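## Task

Scene 1: raise one end of the white wire well up out of the crate; reaching about as high as the arm can go counts, a short lift does not. Before the fingers close on the wire they must have opened around it by at least a thumb's width, unless they were opened far from the whole wire, or the run may fail. If the crate tips to half on its side, the run fails. Declare it finished only while that end is held up above the table, the other arm is not touching the wire, and nothing else touches the wire more than a finger's width above the crate rim. The black wire must stay in the crate with no part drawn out over a wall, the crate must be upright and entirely on the table, and neither gripper may hold anything except that end.

## Robot and tools

Robot: two 6-joint arms, left_arm and right_arm, each ending in a two-finger parallel gripper with a wrist camera. Their bases sit near the scene origin: left_arm at about (0.004, 0.266, 0.021) m, right_arm at about (0.004, -0.310, 0.015) m. A bar under the bases and a plate behind them stand up to about 3 cm above the table with no warning on contact. Do not let the arms collide or press on each other.

Scene frame: origin on the table surface, between the arms and slightly behind the table's near edge. +x points forward over the table, +y toward left_arm, +z up. Arm names do not match image sides. In each gripper's own frame the fingers extend along +z and separate along y. end_effector_position is the point between the finger pads, just behind the tips.

The command row (shared by execute_actions and move): one flat list of 16 numbers covering both arms, left_arm first: x, y, z, qw, qx, qy, qz, opening, then the same eight for right_arm. x, y, z are an absolute target position for that gripper in metres in the scene frame; qw..qz are an absolute target orientation quaternion, w first, in the scene frame. Opening runs from -1 (closed) to +1 (fully open, 0.087 m); it is a target, not a change. Both arms must always be filled in, even if only one should move. To hold an arm still, resend exactly its pose from the last result before it stopped, plus its wanted opening. To keep an orientation fixed, repeat the same quaternion you sent before rather than copying the reported one, which drifts.

execute_actions(actions): a list of up to 15 actions; each action is a list of up to 15 rows, one row per 1/30 s step, and a short action repeats its last row to fill 15 steps (0.5 s). Passing an empty list just returns the current state and images. A target further than 0.6 m from that gripper's present position along any of its own axes gets the action rejected for both arms; if the first action fails this, or any action is malformed, nothing in the call runs.

move(target, speed, blocking): target is one 16-number row as above. The grippers travel in straight lines toward their poses, finishing together, over 0.5 to 10 s; longer paths are cut off at 10 s. speed is the top path speed in m/s, 0.002 to 0.5 (default 0.25), with rotation up to twice that in rad/s. The opening is applied when the move begins. Paths ignore obstacles and the other arm, and the real hand can trail, wander or overshoot speed, mostly with a nearly straight arm. Faster contact, or a target set deeper past the contact, pushes harder. With blocking=false the call returns after 0.5 s while motion continues; until a result shows it ended, other moves and action rows are refused, so use wait or stop first.

wait(seconds): 0 to 10 s; arms keep their last command, and it returns early if a running move ends. stop(): brakes a running move (needs stopping distance; the fingers continue). zoom_image(camera, region): enlarges [x0, y0, x1, y1] pixels, at most 504x504, from cam_high, cam_low, cam_left_wrist or cam_right_wrist. read_manual(section): licence texts only. finished_scene(scene): ends scene 1 or 2 irrevocably and reports success; the goal must still hold then.

Controller behaviour: each step the commanded pose is limited to 70 mm and 16 degrees from the measured pose, and position wins over orientation when both cannot be met. Far targets need several actions; after an action the arm goes at most one clipped step further, so keep commanding. Joint friction can leave the hand up to about 31 mm short, and tiny commands may not move it. Elbows cannot fully straighten.

Results: a state line per arm with position and wxyz quaternion (reported position may be off, more at long reach); Hand target lines show the pose each arm is being driven to; grip_measured gives finger opening on the command scale (each gripper off by up to about 1 mm); Joint positions end with the opening in metres; joint torques are raw and noisy. "pose unreachable" means a clearance check altered or blocked that arm's command. A move adds a "move:" line with the ending (done, off_target, moving, held, fault), which limits acted (paced = pose clipped, held = some steps blocked, after which it may speed up), and each gripper's distance to its pose. FAULT or OVER-TEMPERATURE FAULT lines mean an arm stopped; MOTOR HOT warns from 75 °C, the arm stops for 10 s at 90 °C and drops at 100 °C.

Gripping: to hold something, command an opening below grip_measured, about 0.02 lower for a firm grip. Pads manage about 20 N; closing fast squeezes harder. Open well around the wire before closing.

Avoid: dropping or slamming things, hard pushes, tipping the crate, dragging the other wire over a wall, or knocking anything off the table. Loose objects may occasionally get nudged by outside pushes. Time passes while you think, with the robot holding its last command.

Each tool is called after ">>>" as name(argument=value, ...), one argument or row to a line, values as JSON.

## Session

>>> execute_actions(
  actions=[],
)

Scene clock: 0.00 s.
left_arm: end_effector_position=(+0.4861, +0.4948, +0.1312) grip_measured=+1.000 end_effector_quat_wxyz=(+0.534, +0.305, +0.622, +0.485) | right_arm: end_effector_position=(+0.5558, -0.4125, +0.3725) grip_measured=+0.989 end_effector_quat_wxyz=(+0.689, -0.589, +0.322, -0.273)
Joint positions: left_arm=[0.387 2.124 0.811 1.358 0.132 1.193 0.087] | right_arm=[-0.505  1.944  1.532  0.754 -1.143 -1.106  0.087]
Joint velocities: left_arm=[-0.007  0.002  0.012  0.022 -0.051  0.022  0.   ] | right_arm=[-0.007 -0.002  0.002  0.051 -0.007  0.081 -0.001]
Joint torques (N m, as the arm reports them, + toward a larger angle): no reading
Motor temperatures (°C, as the motors report them): left_arm=[32 32 31 30 32 32] | right_arm=[33 33 32 32 33 31]
Hand target (left_arm): +0.486, +0.495, +0.131; +0.534, +0.305, +0.622, +0.485
Hand target (right_arm): +0.556, -0.413, +0.372; +0.689, -0.589, +0.322, -0.273

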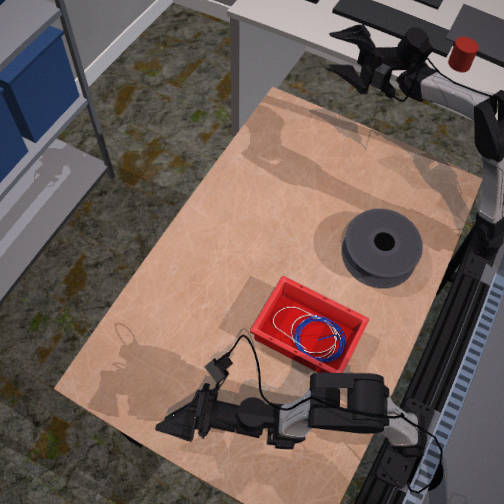

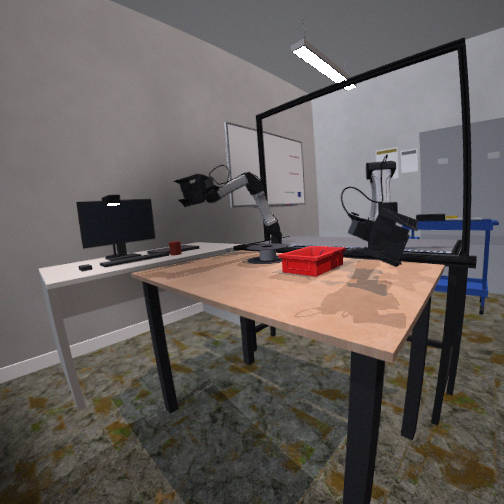

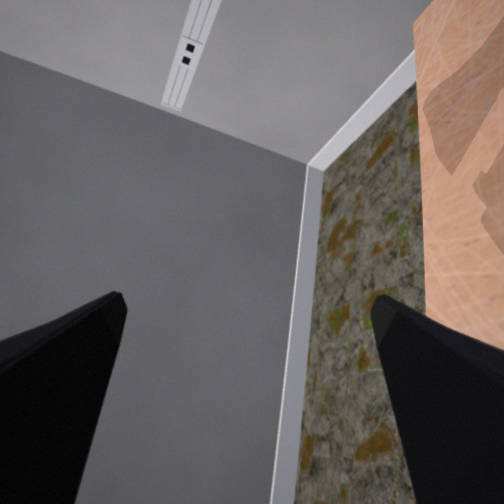

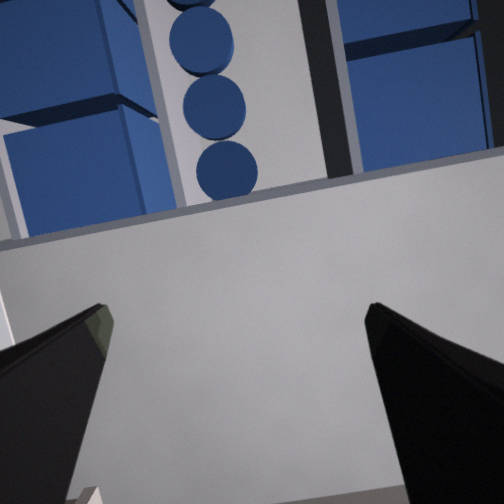

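>>> move(
  target=[0.40,0.15,0.22,0,0,1,0,0.2,0.556,-0.413,0.372,0.689,-0.589,0.322,-0.273,1],
)

>>> zoom_image(
  camera="cam_left_wrist",
  region=[0,0,504,504],
)

Scene clock: 9.00 s.
left_arm: end_effector_position=(+0.3967, +0.1529, +0.2050) grip_measured=+0.200 end_effector_quat_wxyz=(+0.093, +0.003, +0.995, -0.034) | right_arm: end_effector_position=(+0.5558, -0.4125, +0.3725) grip_measured=+0.989 end_effector_quat_wxyz=(+0.689, -0.589, +0.322, -0.273)
Joint positions: left_arm=[-0.28   2.172  2.361 -1.563  0.012 -0.246  0.052] | right_arm=[-0.505  1.944  1.532  0.754 -1.143 -1.106  0.087]
Joint velocities: left_arm=[-0.017  0.002 -0.002 -0.007  0.007 -0.007 -0.   ] | right_arm=[-0.007 -0.012  0.002 -0.051 -0.066  0.007  0.   ]
Joint torques (N m, as the arm reports them, + toward a larger angle): left_arm=[ -0.13 -14.19   8.77   0.51   0.08   0.01] | right_arm=[-0.08 -9.08  5.86  1.38  0.14  0.12]
Motor temperatures (°C, as the motors report them): left_arm=[32 36 33 32 32 32] | right_arm=[33 36 34 33 33 31]
Hand target (left_arm): +0.396, +0.149, +0.218; +0.108, +0.003, +0.993, -0.043
Hand target (right_arm): +0.556, -0.413, +0.372; +0.689, -0.589, +0.322, -0.273
Off the commanded pose (left_arm): 0.016 m, 11 deg.
Off the commanded pose (right_arm): 0.001 m, 0 deg.
joint sent to its limit (left arm) — the command would take joint 4 (wrist pitch) past its lower limit, so that joint was sent only as far as its limit.
move: off_target (left_arm)
camera_calibration (this result's frames):
cam_left_wrist: T_world_to_cam=[[-0.00120892, -0.997588, 0.0694042, 0.138212], [-0.77598, 0.044713, 0.62917, 0.192689], [-0.630756, -0.0530957, -0.774163, 0.554738], [0, 0, 0, 1]] pos_world=[0.499594, 0.158717, 0.298631]

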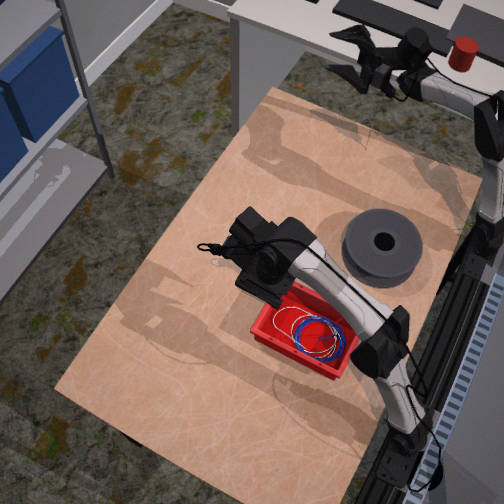

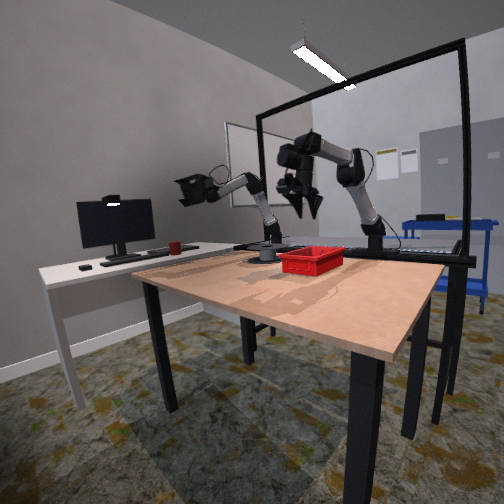

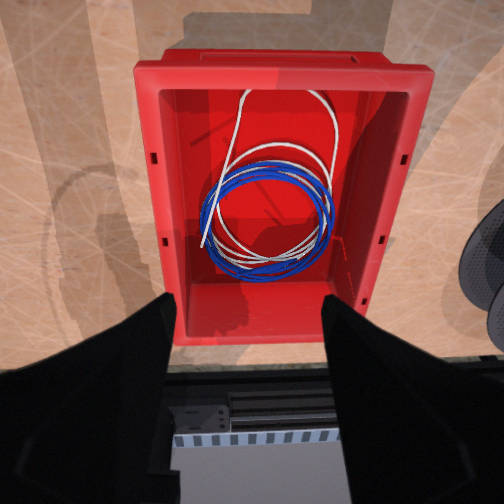

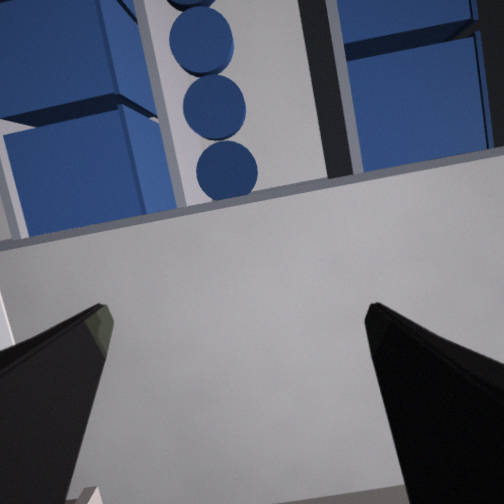

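Region (0, 0, 504, 504) of cam_left_wrist's 504x504 image, scaled by 1.000.

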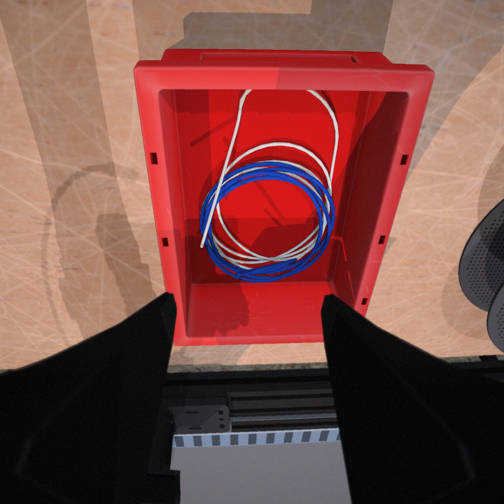

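>>> zoom_image(
  camera="cam_high",
  region=[240,270,380,390],
)

>>> zoom_image(
  camera="cam_left_wrist",
  region=[150,80,370,300],
)

Region (240, 270, 380, 390) of cam_high's 504x504 image, scaled by 3.600, with more detail than that image has; it fills the top 432 rows of this view, and the rest is white.

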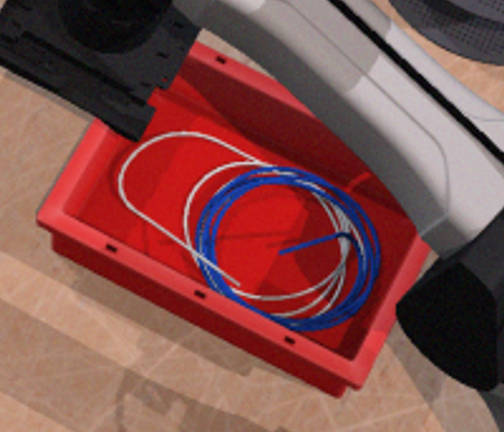

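Region (150, 80, 370, 300) of cam_left_wrist's 504x504 image, scaled by 2.291, with more detail than that image has.

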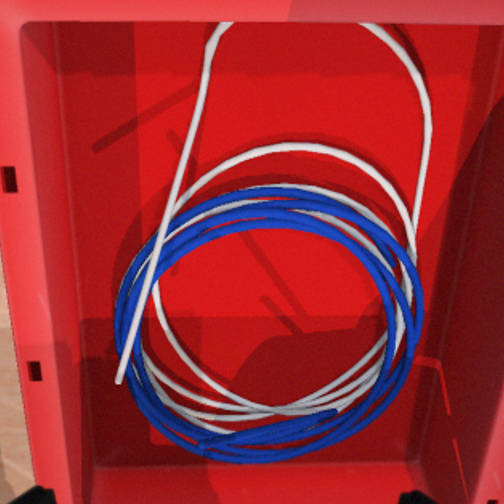

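>>> move(
  target=[0.35,0.18,0.13,0.09,0,0.995,0,0.2,0.556,-0.413,0.372,0.689,-0.589,0.322,-0.273,1],
  speed=0.12,
)

Scene clock: 17.37 s.
left_arm: end_effector_position=(+0.3496, +0.1744, +0.1273) grip_measured=+0.200 end_effector_quat_wxyz=(+0.078, +0.004, +0.997, -0.002) | right_arm: end_effector_position=(+0.5558, -0.4125, +0.3725) grip_measured=+0.989 end_effector_quat_wxyz=(+0.689, -0.589, +0.322, -0.273)
Joint positions: left_arm=[-0.28   1.906  1.651 -1.163 -0.042 -0.242  0.052] | right_arm=[-0.505  1.944  1.532  0.754 -1.143 -1.106  0.087]
Joint velocities: left_arm=[-0.002  0.002 -0.007  0.022 -0.051  0.037 -0.001] | right_arm=[ 0.017  0.007  0.002  0.022 -0.095 -0.095  0.001]
Joint torques (N m, as the arm reports them, + toward a larger angle): left_arm=[  1.13 -12.76   5.9    0.66  -0.14   0.13] | right_arm=[-0.17 -9.01  5.9   1.4   0.12  0.11]
Motor temperatures (°C, as the motors report them): left_arm=[32 40 34 32 32 32] | right_arm=[33 38 35 33 33 31]
Hand target (left_arm): +0.351, +0.180, +0.131; +0.089, -0.000, +0.996, +0.000
Hand target (right_arm): +0.556, -0.413, +0.372; +0.689, -0.589, +0.322, -0.273
Off the commanded pose (left_arm): 0.006 m, 1 deg.
Off the commanded pose (right_arm): 0.001 m, 0 deg.
move: done
camera_calibration (this result's frames):
cam_left_wrist: T_world_to_cam=[[0.00477175, -0.999969, 0.00620811, 0.171353], [-0.756939, 0.000445, 0.653485, 0.202102], [-0.653468, -0.00781743, -0.756914, 0.463899], [0, 0, 0, 1]] pos_world=[0.455305, 0.174884, 0.217997]

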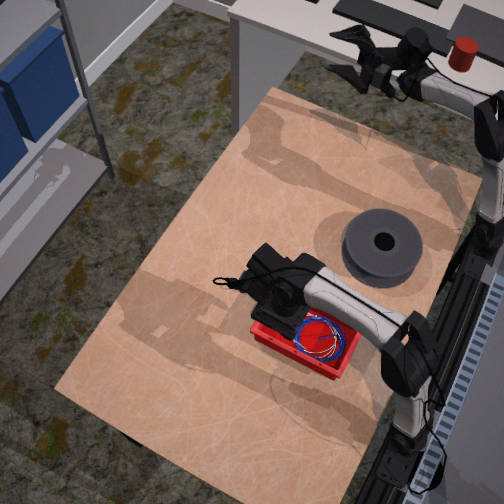

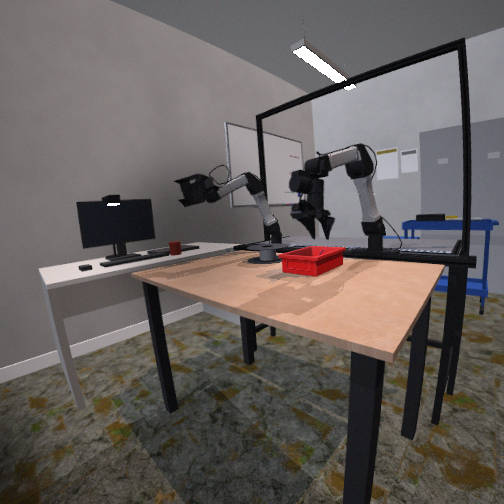

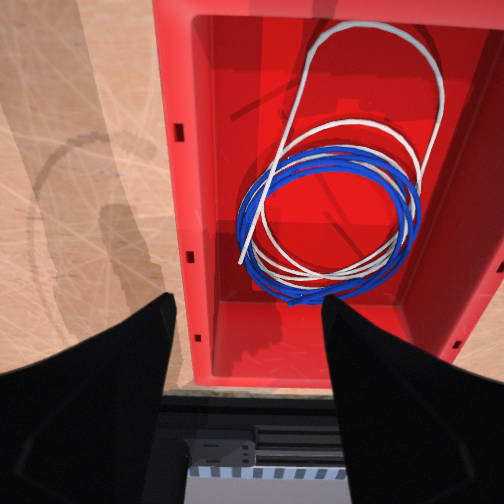

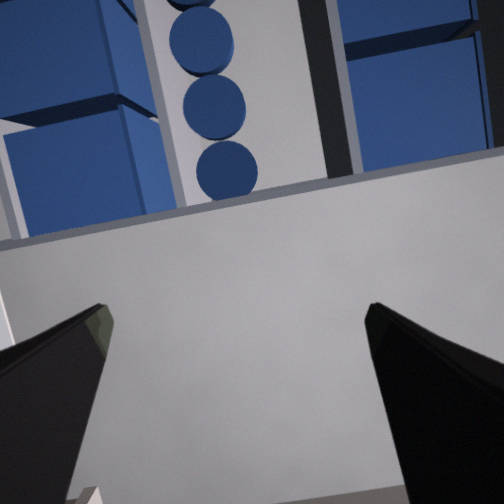

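>>> move(
  target=[0.335,0.178,0.068,0.09,0,0.995,0,-0.2,0.556,-0.413,0.372,0.689,-0.589,0.322,-0.273,1],
  speed=0.05,
)

Scene clock: 21.47 s.
left_arm: end_effector_position=(+0.3346, +0.1780, +0.0781) grip_measured=-0.200 end_effector_quat_wxyz=(+0.084, +0.001, +0.996, -0.003) | right_arm: end_effector_position=(+0.5558, -0.4125, +0.3725) grip_measured=+0.989 end_effector_quat_wxyz=(+0.689, -0.589, +0.322, -0.273)
Joint positions: left_arm=[-0.28   1.857  1.389 -0.937 -0.044 -0.246  0.035] | right_arm=[-0.505  1.944  1.532  0.754 -1.143 -1.106  0.087]
Joint velocities: left_arm=[-0.002 -0.007 -0.017 -0.037 -0.022  0.007 -0.001] | right_arm=[-0.002 -0.012  0.012  0.022 -0.007 -0.022 -0.   ]
Joint torques (N m, as the arm reports them, + toward a larger angle): left_arm=[-0.03 -9.65  4.06  0.96 -0.16  0.02] | right_arm=[-0.03 -9.08  5.78  1.41  0.14  0.12]
Motor temperatures (°C, as the motors report them): left_arm=[32 41 34 31 32 32] | right_arm=[33 39 36 34 33 31]
Hand target (left_arm): +0.335, +0.178, +0.068; +0.090, -0.000, +0.996, +0.000
Hand target (right_arm): +0.556, -0.413, +0.372; +0.689, -0.589, +0.322, -0.273
Off the commanded pose (left_arm): 0.010 m, 1 deg.
Off the commanded pose (right_arm): 0.001 m, 0 deg.
move: done
camera_calibration (this result's frames):
cam_left_wrist: T_world_to_cam=[[0.00921757, -0.999922, 0.00840101, 0.173731], [-0.76537, -0.00164819, 0.643588, 0.226886], [-0.643524, -0.0123622, -0.765326, 0.41497], [0, 0, 0, 1]] pos_world=[0.439094, 0.179222, 0.170107]

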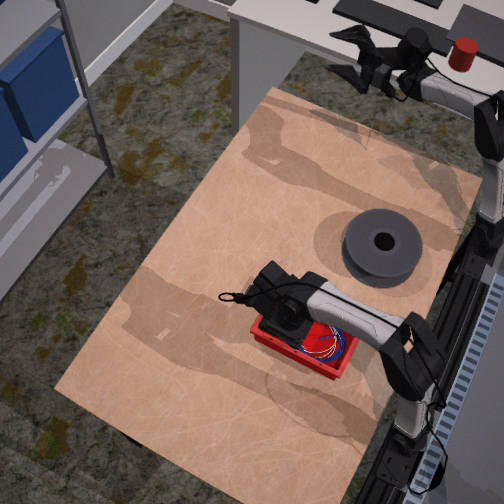

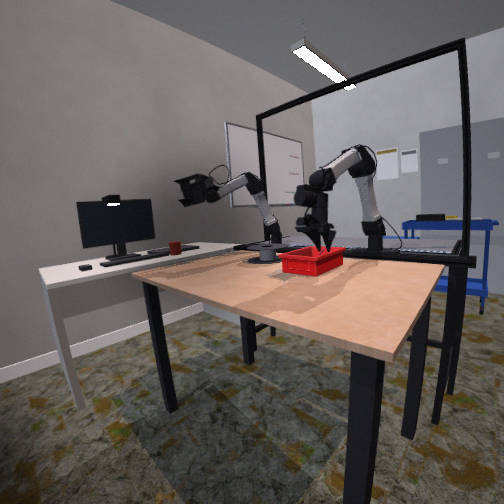

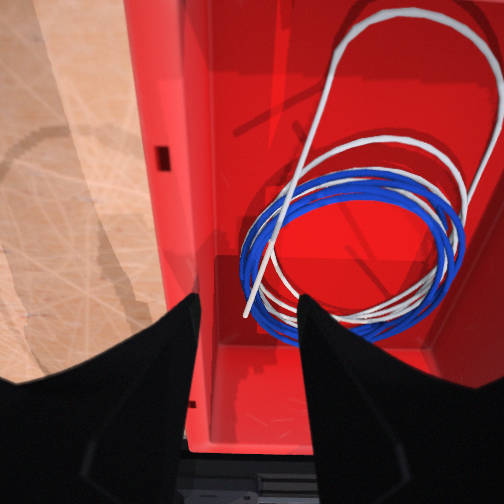

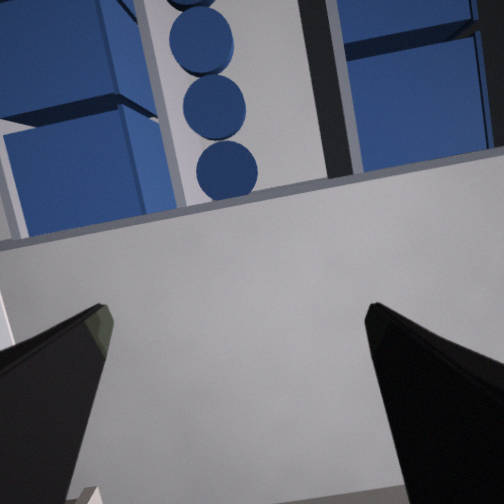

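>>> move(
  target=[0.32,0.172,0.04,0.09,0,0.995,0,-0.3,0.556,-0.413,0.372,0.689,-0.589,0.322,-0.273,1],
  speed=0.04,
)

Scene clock: 24.50 s.
left_arm: end_effector_position=(+0.3335, +0.1798, +0.0761) grip_measured=-0.300 end_effector_quat_wxyz=(+0.124, -0.001, +0.992, +0.010) | right_arm: end_effector_position=(+0.5558, -0.4125, +0.3725) grip_measured=+0.989 end_effector_quat_wxyz=(+0.689, -0.589, +0.322, -0.273)
Joint positions: left_arm=[-0.3    1.79   1.292 -0.839 -0.093 -0.262  0.031] | right_arm=[-0.505  1.944  1.532  0.754 -1.143 -1.106  0.087]
Joint velocities: left_arm=[ 0.007 -0.007 -0.002  0.022 -0.125 -0.081  0.   ] | right_arm=[-0.037 -0.012 -0.012 -0.007 -0.022  0.022 -0.   ]
Joint torques (N m, as the arm reports them, + toward a larger angle): left_arm=[-0.54 -4.67  0.82  1.19  0.28 -0.13] | right_arm=[-0.09 -9.14  5.9   1.38  0.14  0.13]
Motor temperatures (°C, as the motors report them): left_arm=[32 42 34 32 32 32] | right_arm=[33 40 36 34 33 31]
Hand target (left_arm): +0.318, +0.173, +0.043; +0.088, -0.001, +0.996, +0.001
Hand target (right_arm): +0.556, -0.413, +0.372; +0.689, -0.589, +0.322, -0.273
Off the commanded pose (left_arm): 0.039 m, 4 deg.
Off the commanded pose (right_arm): 0.001 m, 0 deg.
move: off_target (left_arm)
camera_calibration (this result's frames):
cam_left_wrist: T_world_to_cam=[[0.0152992, -0.999753, -0.0161005, 0.175297], [-0.813917, -0.0218052, 0.580572, 0.251926], [-0.58078, 0.00422218, -0.81405, 0.392594], [0, 0, 0, 1]] pos_world=[0.430375, 0.179089, 0.176153]

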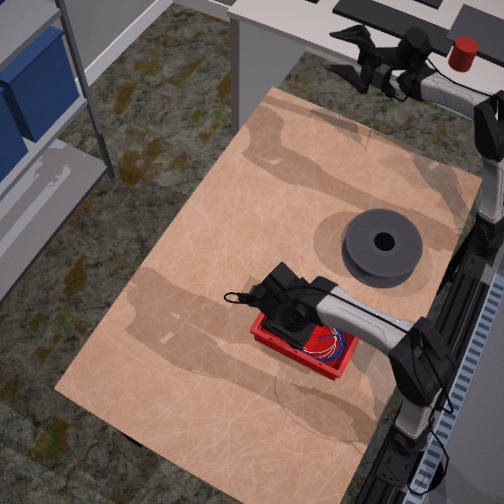

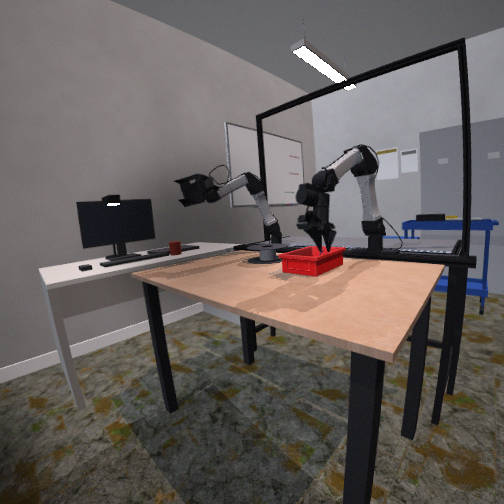

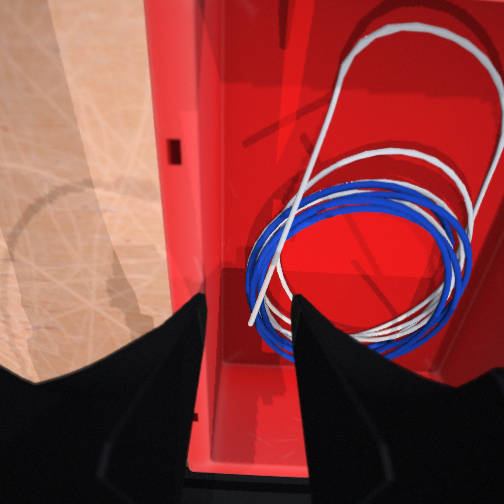

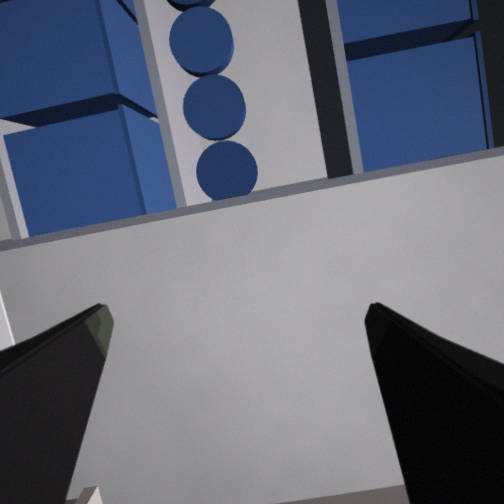

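>>> move(
  target=[0.325,0.165,0.095,0.09,0,0.99,0.1,-0.35,0.556,-0.413,0.372,0.689,-0.589,0.322,-0.273,1],
  speed=0.05,
)

>>> move(
  target=[0.322,0.169,0.044,0.09,0,0.99,0.1,-0.35,0.556,-0.413,0.372,0.689,-0.589,0.322,-0.273,1],
  speed=0.04,
)

Scene clock: 30.47 s.
left_arm: end_effector_position=(+0.3210, +0.1680, +0.0932) grip_measured=-0.350 end_effector_quat_wxyz=(+0.086, -0.001, +0.992, +0.095) | right_arm: end_effector_position=(+0.5558, -0.4125, +0.3725) grip_measured=+0.989 end_effector_quat_wxyz=(+0.689, -0.589, +0.322, -0.273)
Joint positions: left_arm=[-0.413  1.872  1.458 -1.069 -0.249 -0.378  0.028] | right_arm=[-0.505  1.944  1.532  0.754 -1.143 -1.106  0.087]
Joint velocities: left_arm=[-0.017 -0.012  0.007 -0.022  0.007  0.007  0.001] | right_arm=[ 0.007 -0.007  0.012 -0.051 -0.095 -0.022 -0.   ]
Joint torques (N m, as the arm reports them, + toward a larger angle): left_arm=[-0.53 -8.56  9.19  0.34 -0.29  0.02] | right_arm=[-0.03 -9.17  5.79  1.39  0.14  0.1 ]
Motor temperatures (°C, as the motors report them): left_arm=[32 41 34 32 32 32] | right_arm=[33 41 37 34 33 31]
Hand target (left_arm): +0.324, +0.165, +0.094; +0.088, -0.000, +0.991, +0.099
Hand target (right_arm): +0.556, -0.413, +0.372; +0.689, -0.589, +0.322, -0.273
Off the commanded pose (left_arm): 0.005 m, 1 deg.
Off the commanded pose (right_arm): 0.001 m, 0 deg.
move: done
camera_calibration (this result's frames):
cam_left_wrist: T_world_to_cam=[[0.031332, -0.982136, -0.185547, 0.171681], [-0.766564, -0.142739, 0.626103, 0.232427], [-0.641403, 0.122616, -0.757343, 0.39363], [0, 0, 0, 1]] pos_world=[0.425266, 0.153525, 0.184444]

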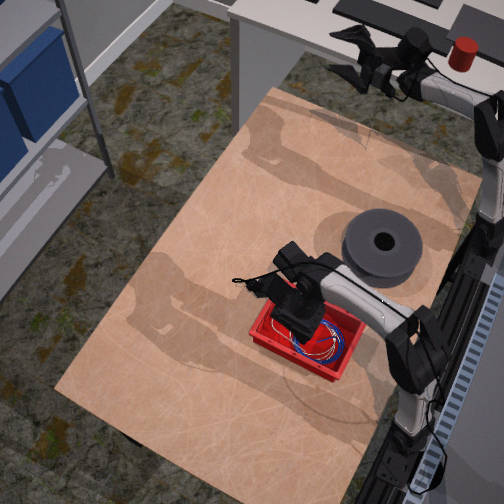

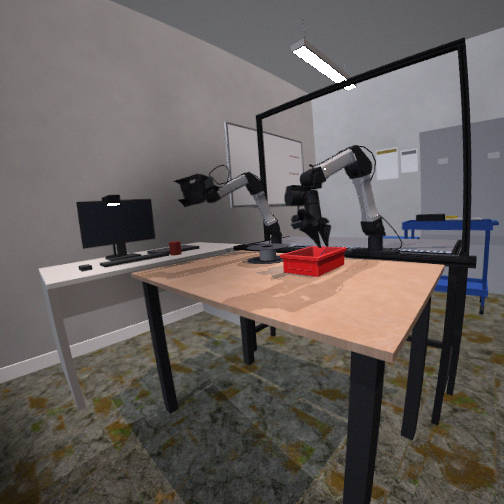

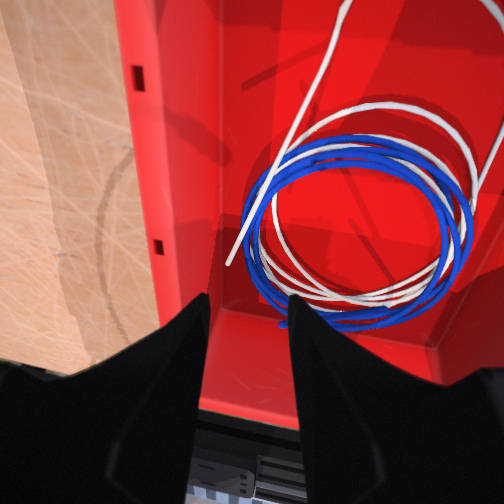

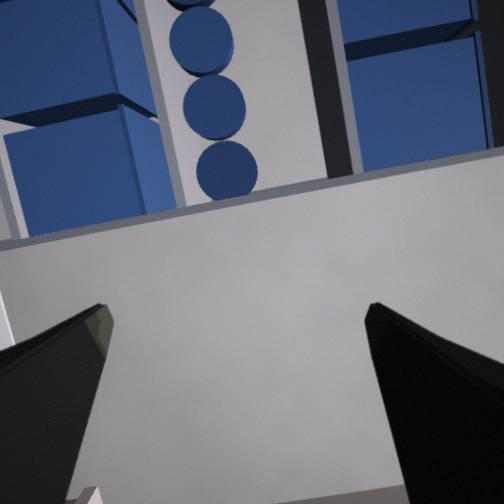

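Scene clock: 32.13 s.
left_arm: end_effector_position=(+0.3237, +0.1671, +0.0512) grip_measured=-0.350 end_effector_quat_wxyz=(+0.094, -0.003, +0.991, +0.094) | right_arm: end_effector_position=(+0.5558, -0.4125, +0.3725) grip_measured=+0.989 end_effector_quat_wxyz=(+0.689, -0.589, +0.322, -0.273)
Joint positions: left_arm=[-0.413  1.907  1.334 -0.893 -0.252 -0.378  0.028] | right_arm=[-0.505  1.944  1.532  0.754 -1.143 -1.106  0.087]
Joint velocities: left_arm=[-0.007 -0.012  0.012  0.037  0.022 -0.022 -0.   ] | right_arm=[-0.007 -0.002  0.007 -0.051  0.007 -0.051 -0.   ]
Joint torques (N m, as the arm reports them, + toward a larger angle): left_arm=[ 0.09 -8.93  5.61  0.57 -0.3   0.09] | right_arm=[-0.08 -9.09  5.84  1.41  0.14  0.11]
Motor temperatures (°C, as the motors report them): left_arm=[32 41 34 32 32 32] | right_arm=[33 41 37 34 33 31]
Hand target (left_arm): +0.322, +0.169, +0.044; +0.090, -0.000, +0.991, +0.100
Hand target (right_arm): +0.556, -0.413, +0.372; +0.689, -0.589, +0.322, -0.273
Off the commanded pose (left_arm): 0.008 m, 1 deg.
Off the commanded pose (right_arm): 0.001 m, 0 deg.
move: done
camera_calibration (this result's frames):
cam_left_wrist: T_world_to_cam=[[0.035054, -0.982714, -0.181782, 0.161616], [-0.776409, -0.141306, 0.614184, 0.264273], [-0.629254, 0.119608, -0.767941, 0.360716], [0, 0, 0, 1]] pos_world=[0.426501, 0.153022, 0.144076]

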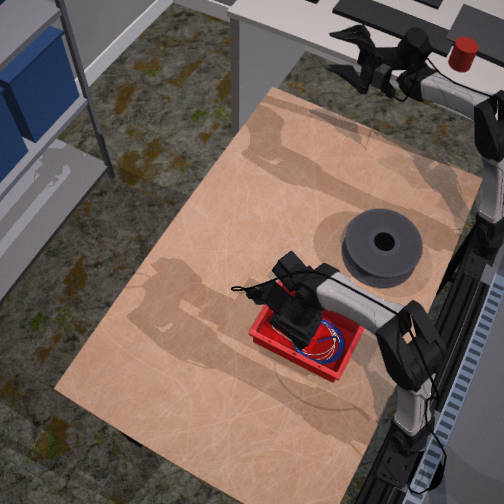

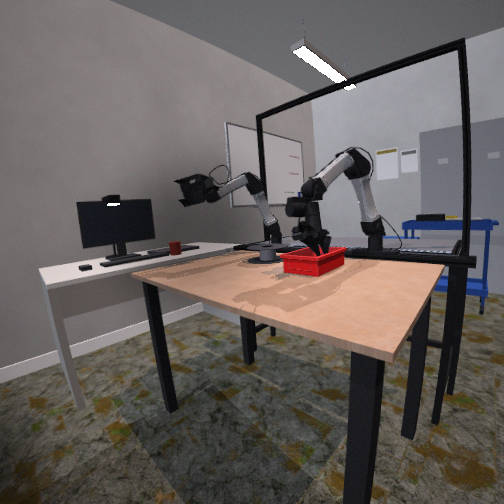

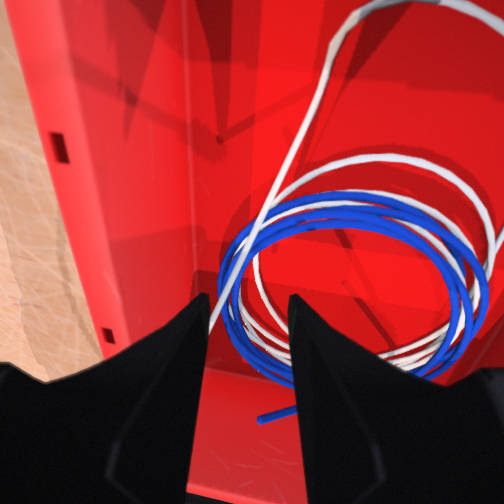

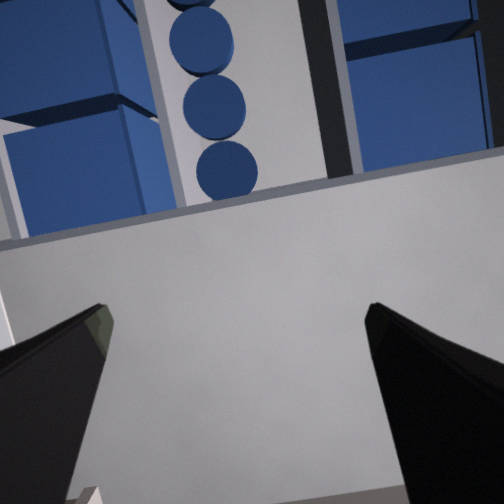

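Crate shifted a little; adjust +y.

>>> move(
  target=[0.326,0.183,0.046,0.09,0,0.99,0.1,-0.35,0.556,-0.413,0.372,0.689,-0.589,0.322,-0.273,1],
  speed=0.03,
)

>>> move(
  target=[0.326,0.183,0.036,0.09,0,0.99,0.1,-0.35,0.556,-0.413,0.372,0.689,-0.589,0.322,-0.273,1],
  speed=0.03,
)

>>> move(
  target=[0.326,0.183,0.036,0.09,0,0.99,0.1,-0.97,0.556,-0.413,0.372,0.689,-0.589,0.322,-0.273,1],
)

Scene clock: 37.70 s.
left_arm: end_effector_position=(+0.3283, +0.1784, +0.0513) grip_measured=-0.350 end_effector_quat_wxyz=(+0.094, -0.000, +0.991, +0.096) | right_arm: end_effector_position=(+0.5558, -0.4125, +0.3725) grip_measured=+0.989 end_effector_quat_wxyz=(+0.689, -0.589, +0.322, -0.273)
Joint positions: left_arm=[-0.381  1.907  1.334 -0.886 -0.253 -0.34   0.028] | right_arm=[-0.505  1.944  1.532  0.754 -1.143 -1.106  0.087]
Joint velocities: left_arm=[-0.007 -0.002  0.007 -0.051  0.007  0.11   0.   ] | right_arm=[-0.002 -0.007 -0.007  0.037  0.022 -0.007 -0.   ]
Joint torques (N m, as the arm reports them, + toward a larger angle): left_arm=[ 0.86 -9.93  5.14  0.61 -0.26  0.13] | right_arm=[-0.04 -9.04  5.86  1.39  0.13  0.1 ]
Motor temperatures (°C, as the motors report them): left_arm=[32 41 34 32 32 32] | right_arm=[33 42 37 34 33 31]
Hand target (left_arm): +0.326, +0.183, +0.046; +0.090, -0.000, +0.991, +0.100
Hand target (right_arm): +0.556, -0.413, +0.372; +0.689, -0.589, +0.322, -0.273
Off the commanded pose (left_arm): 0.007 m, 1 deg.
Off the commanded pose (right_arm): 0.001 m, 0 deg.
move: done
camera_calibration (this result's frames):
cam_left_wrist: T_world_to_cam=[[0.0306958, -0.981942, -0.186675, 0.174122], [-0.776523, -0.141021, 0.614105, 0.269322], [-0.629341, 0.126107, -0.766829, 0.361164], [0, 0, 0, 1]] pos_world=[0.431085, 0.163413, 0.144064]

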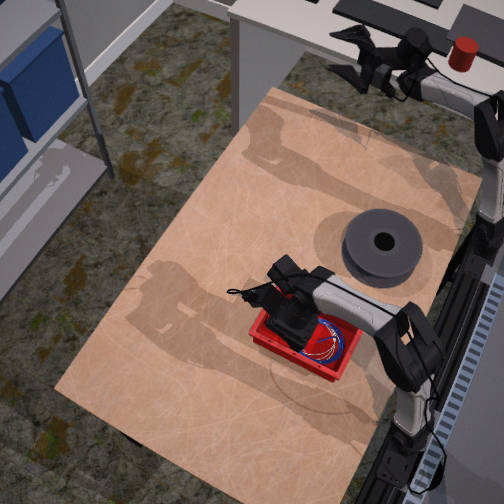

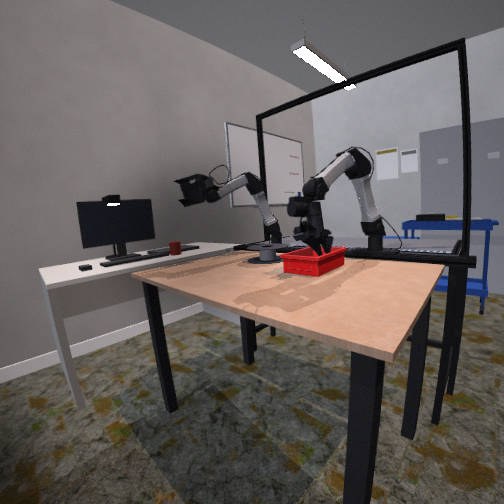

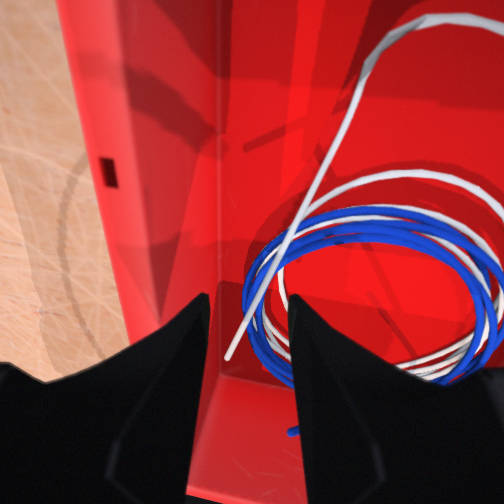

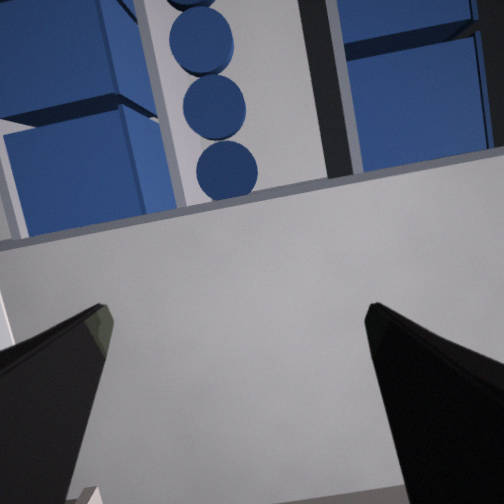

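Scene clock: 38.47 s.
left_arm: end_effector_position=(+0.3271, +0.1788, +0.0444) grip_measured=-0.350 end_effector_quat_wxyz=(+0.096, +0.000, +0.991, +0.095) | right_arm: end_effector_position=(+0.5558, -0.4125, +0.3725) grip_measured=+0.989 end_effector_quat_wxyz=(+0.689, -0.589, +0.322, -0.273)
Joint positions: left_arm=[-0.381  1.907  1.305 -0.852 -0.253 -0.338  0.028] | right_arm=[-0.505  1.944  1.532  0.754 -1.143 -1.106  0.087]
Joint velocities: left_arm=[ 0.002  0.002 -0.017  0.066 -0.022  0.037 -0.001] | right_arm=[-0.007  0.002 -0.012  0.022  0.007 -0.051 -0.   ]
Joint torques (N m, as the arm reports them, + toward a larger angle): left_arm=[ 0.84 -8.6   5.49  0.58 -0.24  0.14] | right_arm=[-0.13 -9.03  5.81  1.39  0.14  0.11]
Motor temperatures (°C, as the motors report them): left_arm=[32 42 34 32 32 32] | right_arm=[33 42 37 34 33 31]
Hand target (left_arm): +0.326, +0.183, +0.036; +0.090, +0.000, +0.991, +0.100
Hand target (right_arm): +0.556, -0.413, +0.372; +0.689, -0.589, +0.322, -0.273
Off the commanded pose (left_arm): 0.009 m, 1 deg.
Off the commanded pose (right_arm): 0.001 m, 0 deg.
move: done
camera_calibration (this result's frames):
cam_left_wrist: T_world_to_cam=[[0.0297253, -0.98225, -0.185208, 0.173629], [-0.779403, -0.138786, 0.610958, 0.273391], [-0.625818, 0.126191, -0.769693, 0.354015], [0, 0, 0, 1]] pos_world=[0.429469, 0.163816, 0.13761]

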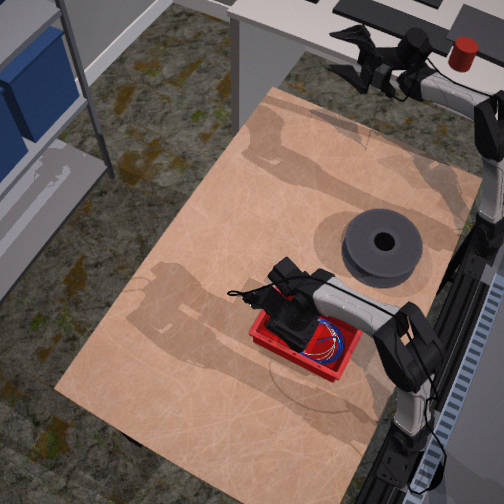

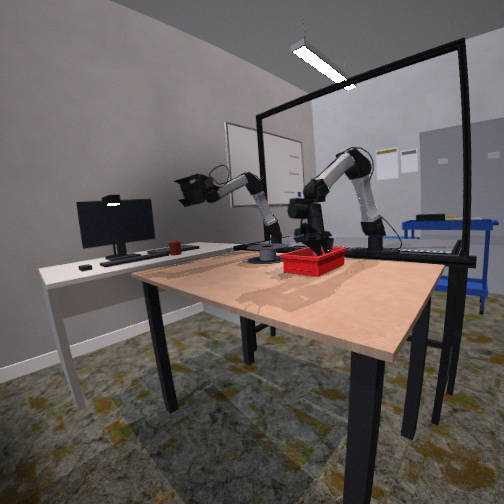

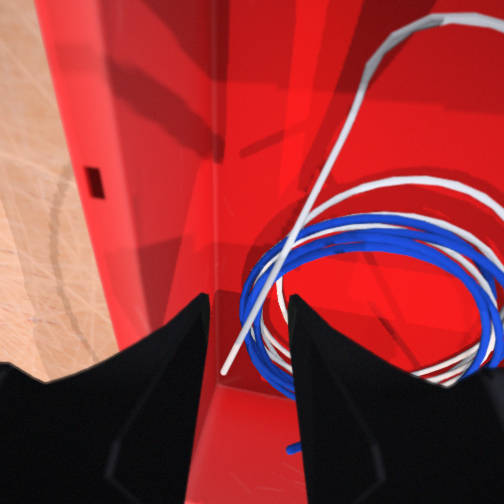

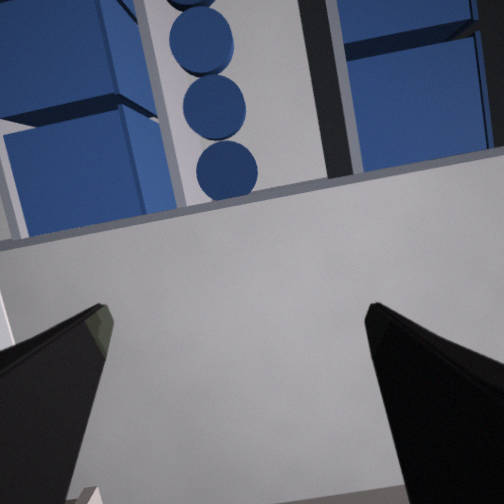

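Scene clock: 39.17 s.
left_arm: end_effector_position=(+0.3279, +0.1786, +0.0444) grip_measured=-0.952 end_effector_quat_wxyz=(+0.097, +0.000, +0.991, +0.095) | right_arm: end_effector_position=(+0.5558, -0.4125, +0.3725) grip_measured=+0.989 end_effector_quat_wxyz=(+0.689, -0.589, +0.322, -0.273)
Joint positions: left_arm=[-0.381  1.907  1.305 -0.848 -0.253 -0.338  0.002] | right_arm=[-0.505  1.944  1.532  0.754 -1.143 -1.106  0.087]
Joint velocities: left_arm=[ 0.007 -0.002  0.002 -0.051 -0.022  0.022  0.   ] | right_arm=[-0.007 -0.017 -0.027  0.007  0.037  0.007  0.001]
Joint torques (N m, as the arm reports them, + toward a larger angle): left_arm=[ 0.81 -8.62  5.51  0.6  -0.24  0.13] | right_arm=[-0.02 -9.12  5.87  1.38  0.14  0.09]
Motor temperatures (°C, as the motors report them): left_arm=[32 42 34 32 32 32] | right_arm=[33 42 37 34 33 31]
Hand target (left_arm): +0.326, +0.183, +0.036; +0.090, +0.000, +0.991, +0.100
Hand target (right_arm): +0.556, -0.413, +0.372; +0.689, -0.589, +0.322, -0.273
Off the commanded pose (left_arm): 0.010 m, 1 deg.
Off the commanded pose (right_arm): 0.001 m, 0 deg.
move: done
camera_calibration (this result's frames):
cam_left_wrist: T_world_to_cam=[[0.0299712, -0.982466, -0.184016, 0.173226], [-0.78137, -0.137838, 0.608656, 0.274576], [-0.623348, 0.125543, -0.771801, 0.353931], [0, 0, 0, 1]] pos_world=[0.429976, 0.163603, 0.137918]

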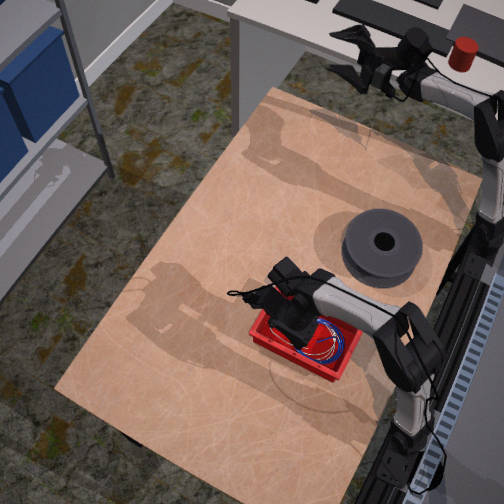

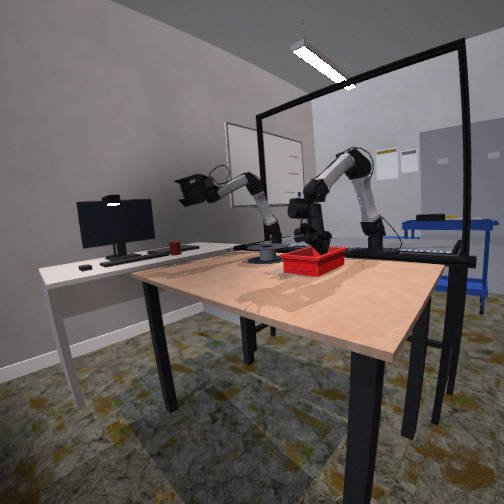

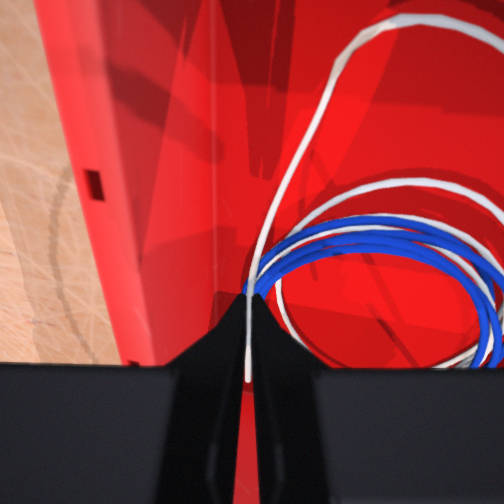

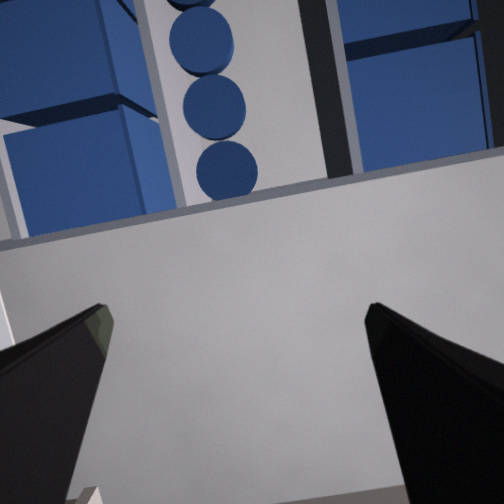

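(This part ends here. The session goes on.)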